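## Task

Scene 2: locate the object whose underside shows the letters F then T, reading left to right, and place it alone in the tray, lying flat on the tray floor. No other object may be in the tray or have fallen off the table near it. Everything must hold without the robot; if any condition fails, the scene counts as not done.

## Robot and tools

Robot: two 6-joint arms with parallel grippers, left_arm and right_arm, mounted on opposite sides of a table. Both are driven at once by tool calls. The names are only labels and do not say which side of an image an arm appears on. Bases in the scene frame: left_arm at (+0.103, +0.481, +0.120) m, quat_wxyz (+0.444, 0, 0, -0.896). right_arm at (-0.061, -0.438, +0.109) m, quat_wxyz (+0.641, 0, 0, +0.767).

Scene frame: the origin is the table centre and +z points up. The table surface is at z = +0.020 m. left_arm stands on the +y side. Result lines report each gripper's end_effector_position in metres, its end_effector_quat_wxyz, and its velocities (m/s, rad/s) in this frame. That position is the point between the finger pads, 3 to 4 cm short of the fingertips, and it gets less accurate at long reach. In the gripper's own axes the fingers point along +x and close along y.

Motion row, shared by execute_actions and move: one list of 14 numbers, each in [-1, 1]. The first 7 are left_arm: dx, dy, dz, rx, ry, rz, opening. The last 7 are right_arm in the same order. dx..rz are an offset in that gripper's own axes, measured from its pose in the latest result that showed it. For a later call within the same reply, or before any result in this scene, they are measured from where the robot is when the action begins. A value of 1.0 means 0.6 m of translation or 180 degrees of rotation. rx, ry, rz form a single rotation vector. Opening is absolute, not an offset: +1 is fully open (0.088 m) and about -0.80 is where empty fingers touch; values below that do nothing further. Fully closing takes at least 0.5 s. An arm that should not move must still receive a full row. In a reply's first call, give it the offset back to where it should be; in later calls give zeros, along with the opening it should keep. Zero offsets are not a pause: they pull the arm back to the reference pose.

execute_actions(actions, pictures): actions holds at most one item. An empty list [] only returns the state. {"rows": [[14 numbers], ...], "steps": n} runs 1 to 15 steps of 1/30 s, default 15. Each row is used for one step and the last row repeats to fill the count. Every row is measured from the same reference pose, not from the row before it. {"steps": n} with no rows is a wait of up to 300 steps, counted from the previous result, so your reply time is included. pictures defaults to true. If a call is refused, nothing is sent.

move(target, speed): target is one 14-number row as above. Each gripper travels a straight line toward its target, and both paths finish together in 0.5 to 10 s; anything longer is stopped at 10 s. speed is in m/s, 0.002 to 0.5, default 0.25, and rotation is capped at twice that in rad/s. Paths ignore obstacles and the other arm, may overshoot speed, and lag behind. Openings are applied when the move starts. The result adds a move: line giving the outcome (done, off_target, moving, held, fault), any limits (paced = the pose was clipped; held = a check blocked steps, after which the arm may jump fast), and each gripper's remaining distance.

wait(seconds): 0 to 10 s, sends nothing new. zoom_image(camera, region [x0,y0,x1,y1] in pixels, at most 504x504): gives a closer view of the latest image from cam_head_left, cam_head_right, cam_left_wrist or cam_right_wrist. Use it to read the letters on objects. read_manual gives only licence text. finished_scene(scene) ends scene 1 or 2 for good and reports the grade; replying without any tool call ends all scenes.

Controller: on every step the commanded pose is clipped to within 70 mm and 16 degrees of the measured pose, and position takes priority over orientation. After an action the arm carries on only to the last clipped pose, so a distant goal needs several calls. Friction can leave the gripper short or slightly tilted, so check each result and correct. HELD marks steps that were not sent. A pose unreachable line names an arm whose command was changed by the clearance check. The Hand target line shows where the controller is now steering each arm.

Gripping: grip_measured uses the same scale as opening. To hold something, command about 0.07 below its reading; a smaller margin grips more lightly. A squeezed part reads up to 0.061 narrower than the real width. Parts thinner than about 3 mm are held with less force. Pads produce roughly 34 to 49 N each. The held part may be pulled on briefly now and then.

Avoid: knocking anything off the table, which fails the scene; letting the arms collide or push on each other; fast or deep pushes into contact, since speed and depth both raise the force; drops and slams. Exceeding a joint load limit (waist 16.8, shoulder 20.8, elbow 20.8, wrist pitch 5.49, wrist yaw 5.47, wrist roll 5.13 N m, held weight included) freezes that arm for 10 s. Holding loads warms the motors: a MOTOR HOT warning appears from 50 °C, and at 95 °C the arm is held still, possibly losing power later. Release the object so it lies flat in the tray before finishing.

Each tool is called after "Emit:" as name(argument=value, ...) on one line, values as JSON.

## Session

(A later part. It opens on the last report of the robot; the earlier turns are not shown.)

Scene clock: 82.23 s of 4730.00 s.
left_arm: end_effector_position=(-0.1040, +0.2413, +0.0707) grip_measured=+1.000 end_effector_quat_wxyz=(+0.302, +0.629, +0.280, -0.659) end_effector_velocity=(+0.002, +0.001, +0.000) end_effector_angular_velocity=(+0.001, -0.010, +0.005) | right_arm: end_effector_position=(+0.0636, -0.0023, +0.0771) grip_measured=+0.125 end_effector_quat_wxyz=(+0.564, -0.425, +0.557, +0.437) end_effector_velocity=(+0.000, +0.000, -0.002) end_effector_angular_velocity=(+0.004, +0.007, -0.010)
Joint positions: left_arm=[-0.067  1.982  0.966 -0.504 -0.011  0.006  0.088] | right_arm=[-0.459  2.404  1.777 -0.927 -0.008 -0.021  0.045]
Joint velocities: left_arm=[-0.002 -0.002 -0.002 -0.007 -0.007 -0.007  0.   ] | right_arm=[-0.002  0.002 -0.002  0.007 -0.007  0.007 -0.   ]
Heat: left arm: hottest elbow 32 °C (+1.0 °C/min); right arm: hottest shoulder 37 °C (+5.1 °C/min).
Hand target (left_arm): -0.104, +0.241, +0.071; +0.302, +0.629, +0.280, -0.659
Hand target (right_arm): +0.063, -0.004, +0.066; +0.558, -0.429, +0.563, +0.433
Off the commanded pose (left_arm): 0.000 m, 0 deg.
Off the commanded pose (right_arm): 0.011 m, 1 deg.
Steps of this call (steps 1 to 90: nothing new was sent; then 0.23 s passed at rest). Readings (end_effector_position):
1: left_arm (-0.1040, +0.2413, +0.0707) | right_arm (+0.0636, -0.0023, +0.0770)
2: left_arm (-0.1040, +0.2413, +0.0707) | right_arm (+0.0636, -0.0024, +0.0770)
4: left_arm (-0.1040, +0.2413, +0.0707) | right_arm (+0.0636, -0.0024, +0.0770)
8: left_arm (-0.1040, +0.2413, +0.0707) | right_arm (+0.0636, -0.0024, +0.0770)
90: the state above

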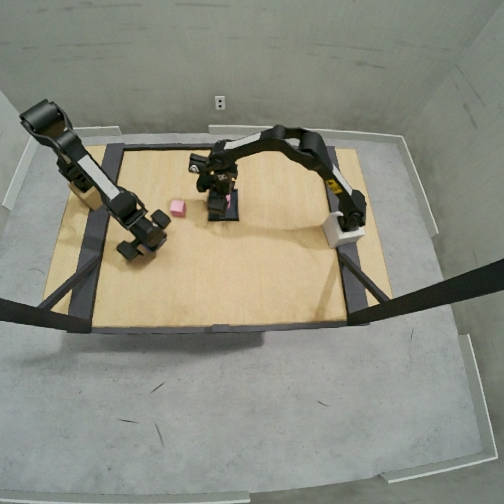

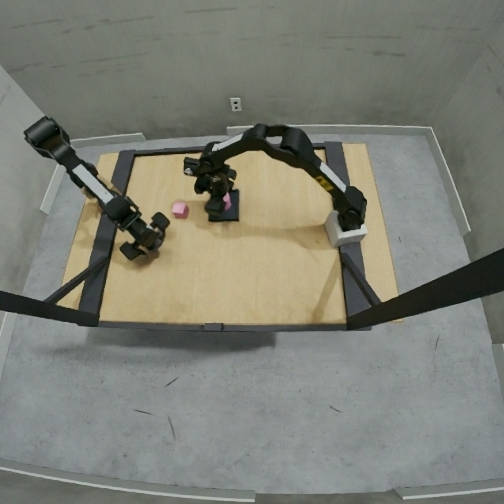

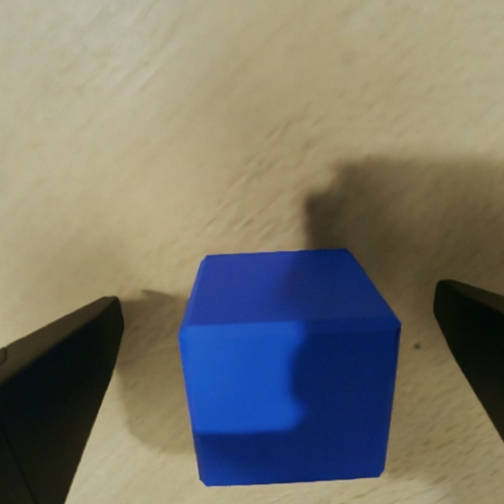

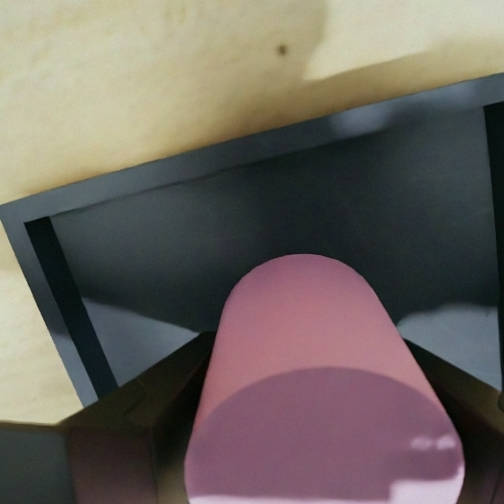

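Emit:
execute_actions(actions=[{"rows":[[0,0,0,0,0,0,1,0,0,0,0,0,0,0.5]],"steps":12}])

Emit:
move(target=[-0.2,0,0,0,0,0,1,-0.2,0,0,0,0,0,0.5], speed=0.15)

Scene clock: 83.80 s of 4730.00 s.
left_arm: end_effector_position=(-0.1040, +0.2413, +0.0707) grip_measured=+1.000 end_effector_quat_wxyz=(+0.302, +0.629, +0.280, -0.659) end_effector_velocity=(+0.005, +0.009, -0.001) end_effector_angular_velocity=(+0.036, -0.022, -0.010) | right_arm: end_effector_position=(+0.0636, -0.0023, +0.0761) grip_measured=+0.486 end_effector_quat_wxyz=(+0.564, -0.425, +0.558, +0.437) end_effector_velocity=(+0.001, -0.003, +0.001) end_effector_angular_velocity=(-0.009, -0.005, +0.019)
Joint positions: left_arm=[-0.067  1.982  0.966 -0.504 -0.011  0.006  0.088] | right_arm=[-0.459  2.406  1.777 -0.925 -0.008 -0.021  0.063]
Joint velocities: left_arm=[-0.002 -0.002 -0.007 -0.037  0.007  0.007  0.   ] | right_arm=[-0.002 -0.007 -0.007 -0.007  0.007 -0.022  0.005]
Heat: left arm: hottest elbow 31 °C (+0.0 °C/min); right arm: hottest shoulder 37 °C (+5.0 °C/min).
Hand target (left_arm): -0.104, +0.241, +0.071; +0.302, +0.629, +0.280, -0.659
Hand target (right_arm): +0.064, -0.002, +0.077; +0.564, -0.425, +0.557, +0.437
Off the commanded pose (left_arm): 0.000 m, 0 deg.
Off the commanded pose (right_arm): 0.001 m, 0 deg.
Steps of this call (steps 1 to 35: nothing new was sent; steps 36 to 47: all 12 steps of this action). Readings (end_effector_position):
36: left_arm (-0.1040, +0.2413, +0.0707) | right_arm (+0.0636, -0.0023, +0.0771)
37: left_arm (-0.1040, +0.2413, +0.0707) | right_arm (+0.0637, -0.0020, +0.0771)
39: left_arm (-0.1040, +0.2413, +0.0707) | right_arm (+0.0636, -0.0022, +0.0766)
43: left_arm (-0.1040, +0.2413, +0.0707) | right_arm (+0.0636, -0.0023, +0.0761)
47: the state above

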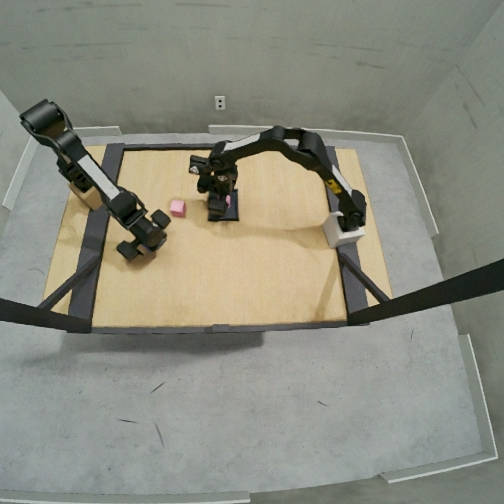

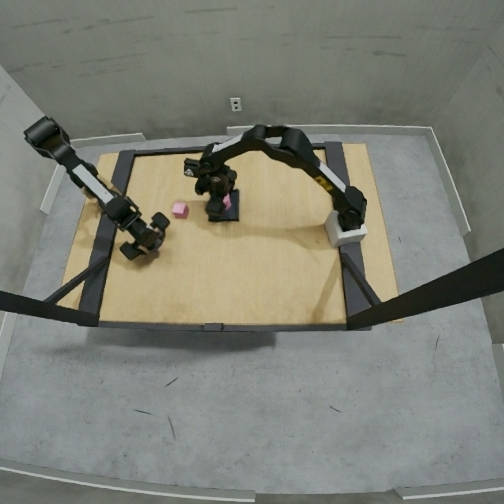

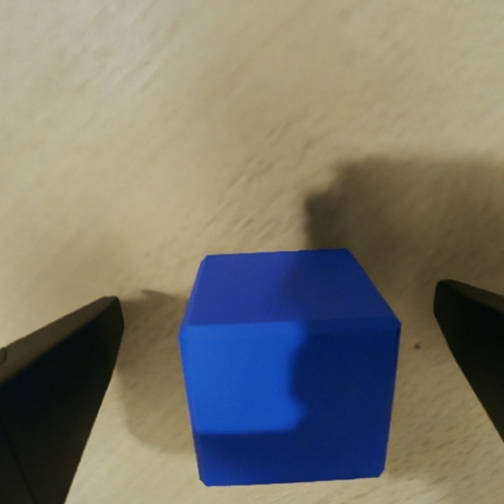

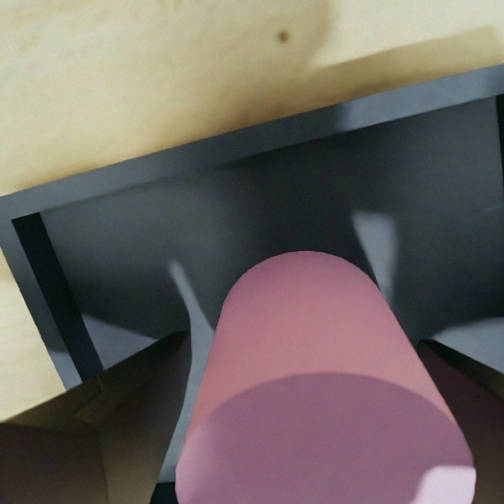

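Scene clock: 85.33 s of 4730.00 s.
left_arm: end_effector_position=(-0.0991, +0.2472, +0.1864) grip_measured=+1.000 end_effector_quat_wxyz=(+0.301, +0.633, +0.282, -0.656) end_effector_velocity=(+0.003, +0.003, +0.003) end_effector_angular_velocity=(+0.004, -0.014, -0.009) | right_arm: end_effector_position=(+0.0627, -0.0055, +0.1894) grip_measured=+0.497 end_effector_quat_wxyz=(+0.559, -0.429, +0.563, +0.433) end_effector_velocity=(-0.002, +0.003, +0.005) end_effector_angular_velocity=(+0.018, +0.018, +0.005)
Joint positions: left_arm=[-0.067  1.726  1.164 -0.968 -0.011  0.006  0.088] | right_arm=[-0.459  2.308  2.065 -1.329 -0.008 -0.021  0.063]
Joint velocities: left_arm=[-0.002 -0.007  0.002 -0.022 -0.007  0.007  0.   ] | right_arm=[-0.002 -0.002  0.017 -0.007 -0.022 -0.007 -0.   ]
Heat: left arm: hottest elbow 32 °C (+1.0 °C/min); right arm: hottest shoulder 38 °C (+6.1 °C/min).
Hand target (left_arm): -0.101, +0.247, +0.190; +0.302, +0.629, +0.280, -0.659
Hand target (right_arm): +0.064, -0.004, +0.196; +0.564, -0.425, +0.558, +0.437
Off the commanded pose (left_arm): 0.005 m, 1 deg.
Off the commanded pose (right_arm): 0.007 m, 1 deg.
move: done

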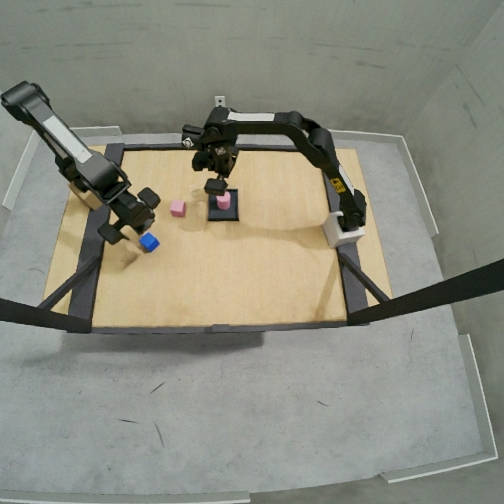

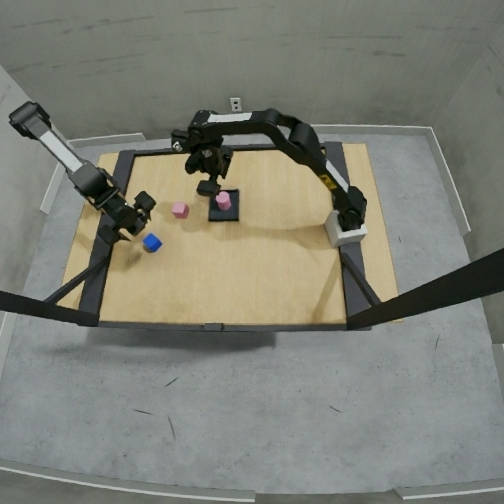

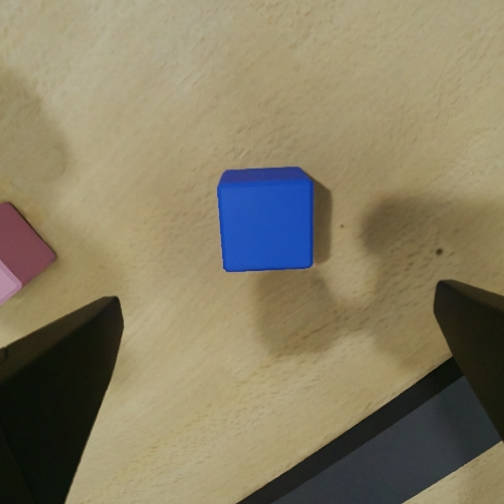

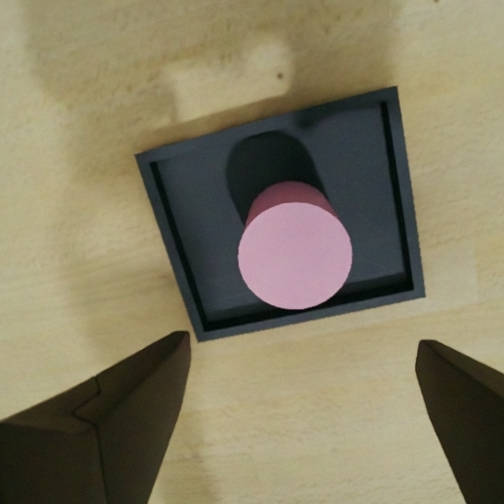

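The cylinder is standing upright in the middle of the tray, and both cubes are on the table, clear of it.

Emit:
finished_scene(scene=2)

The scene is finished: the task was done.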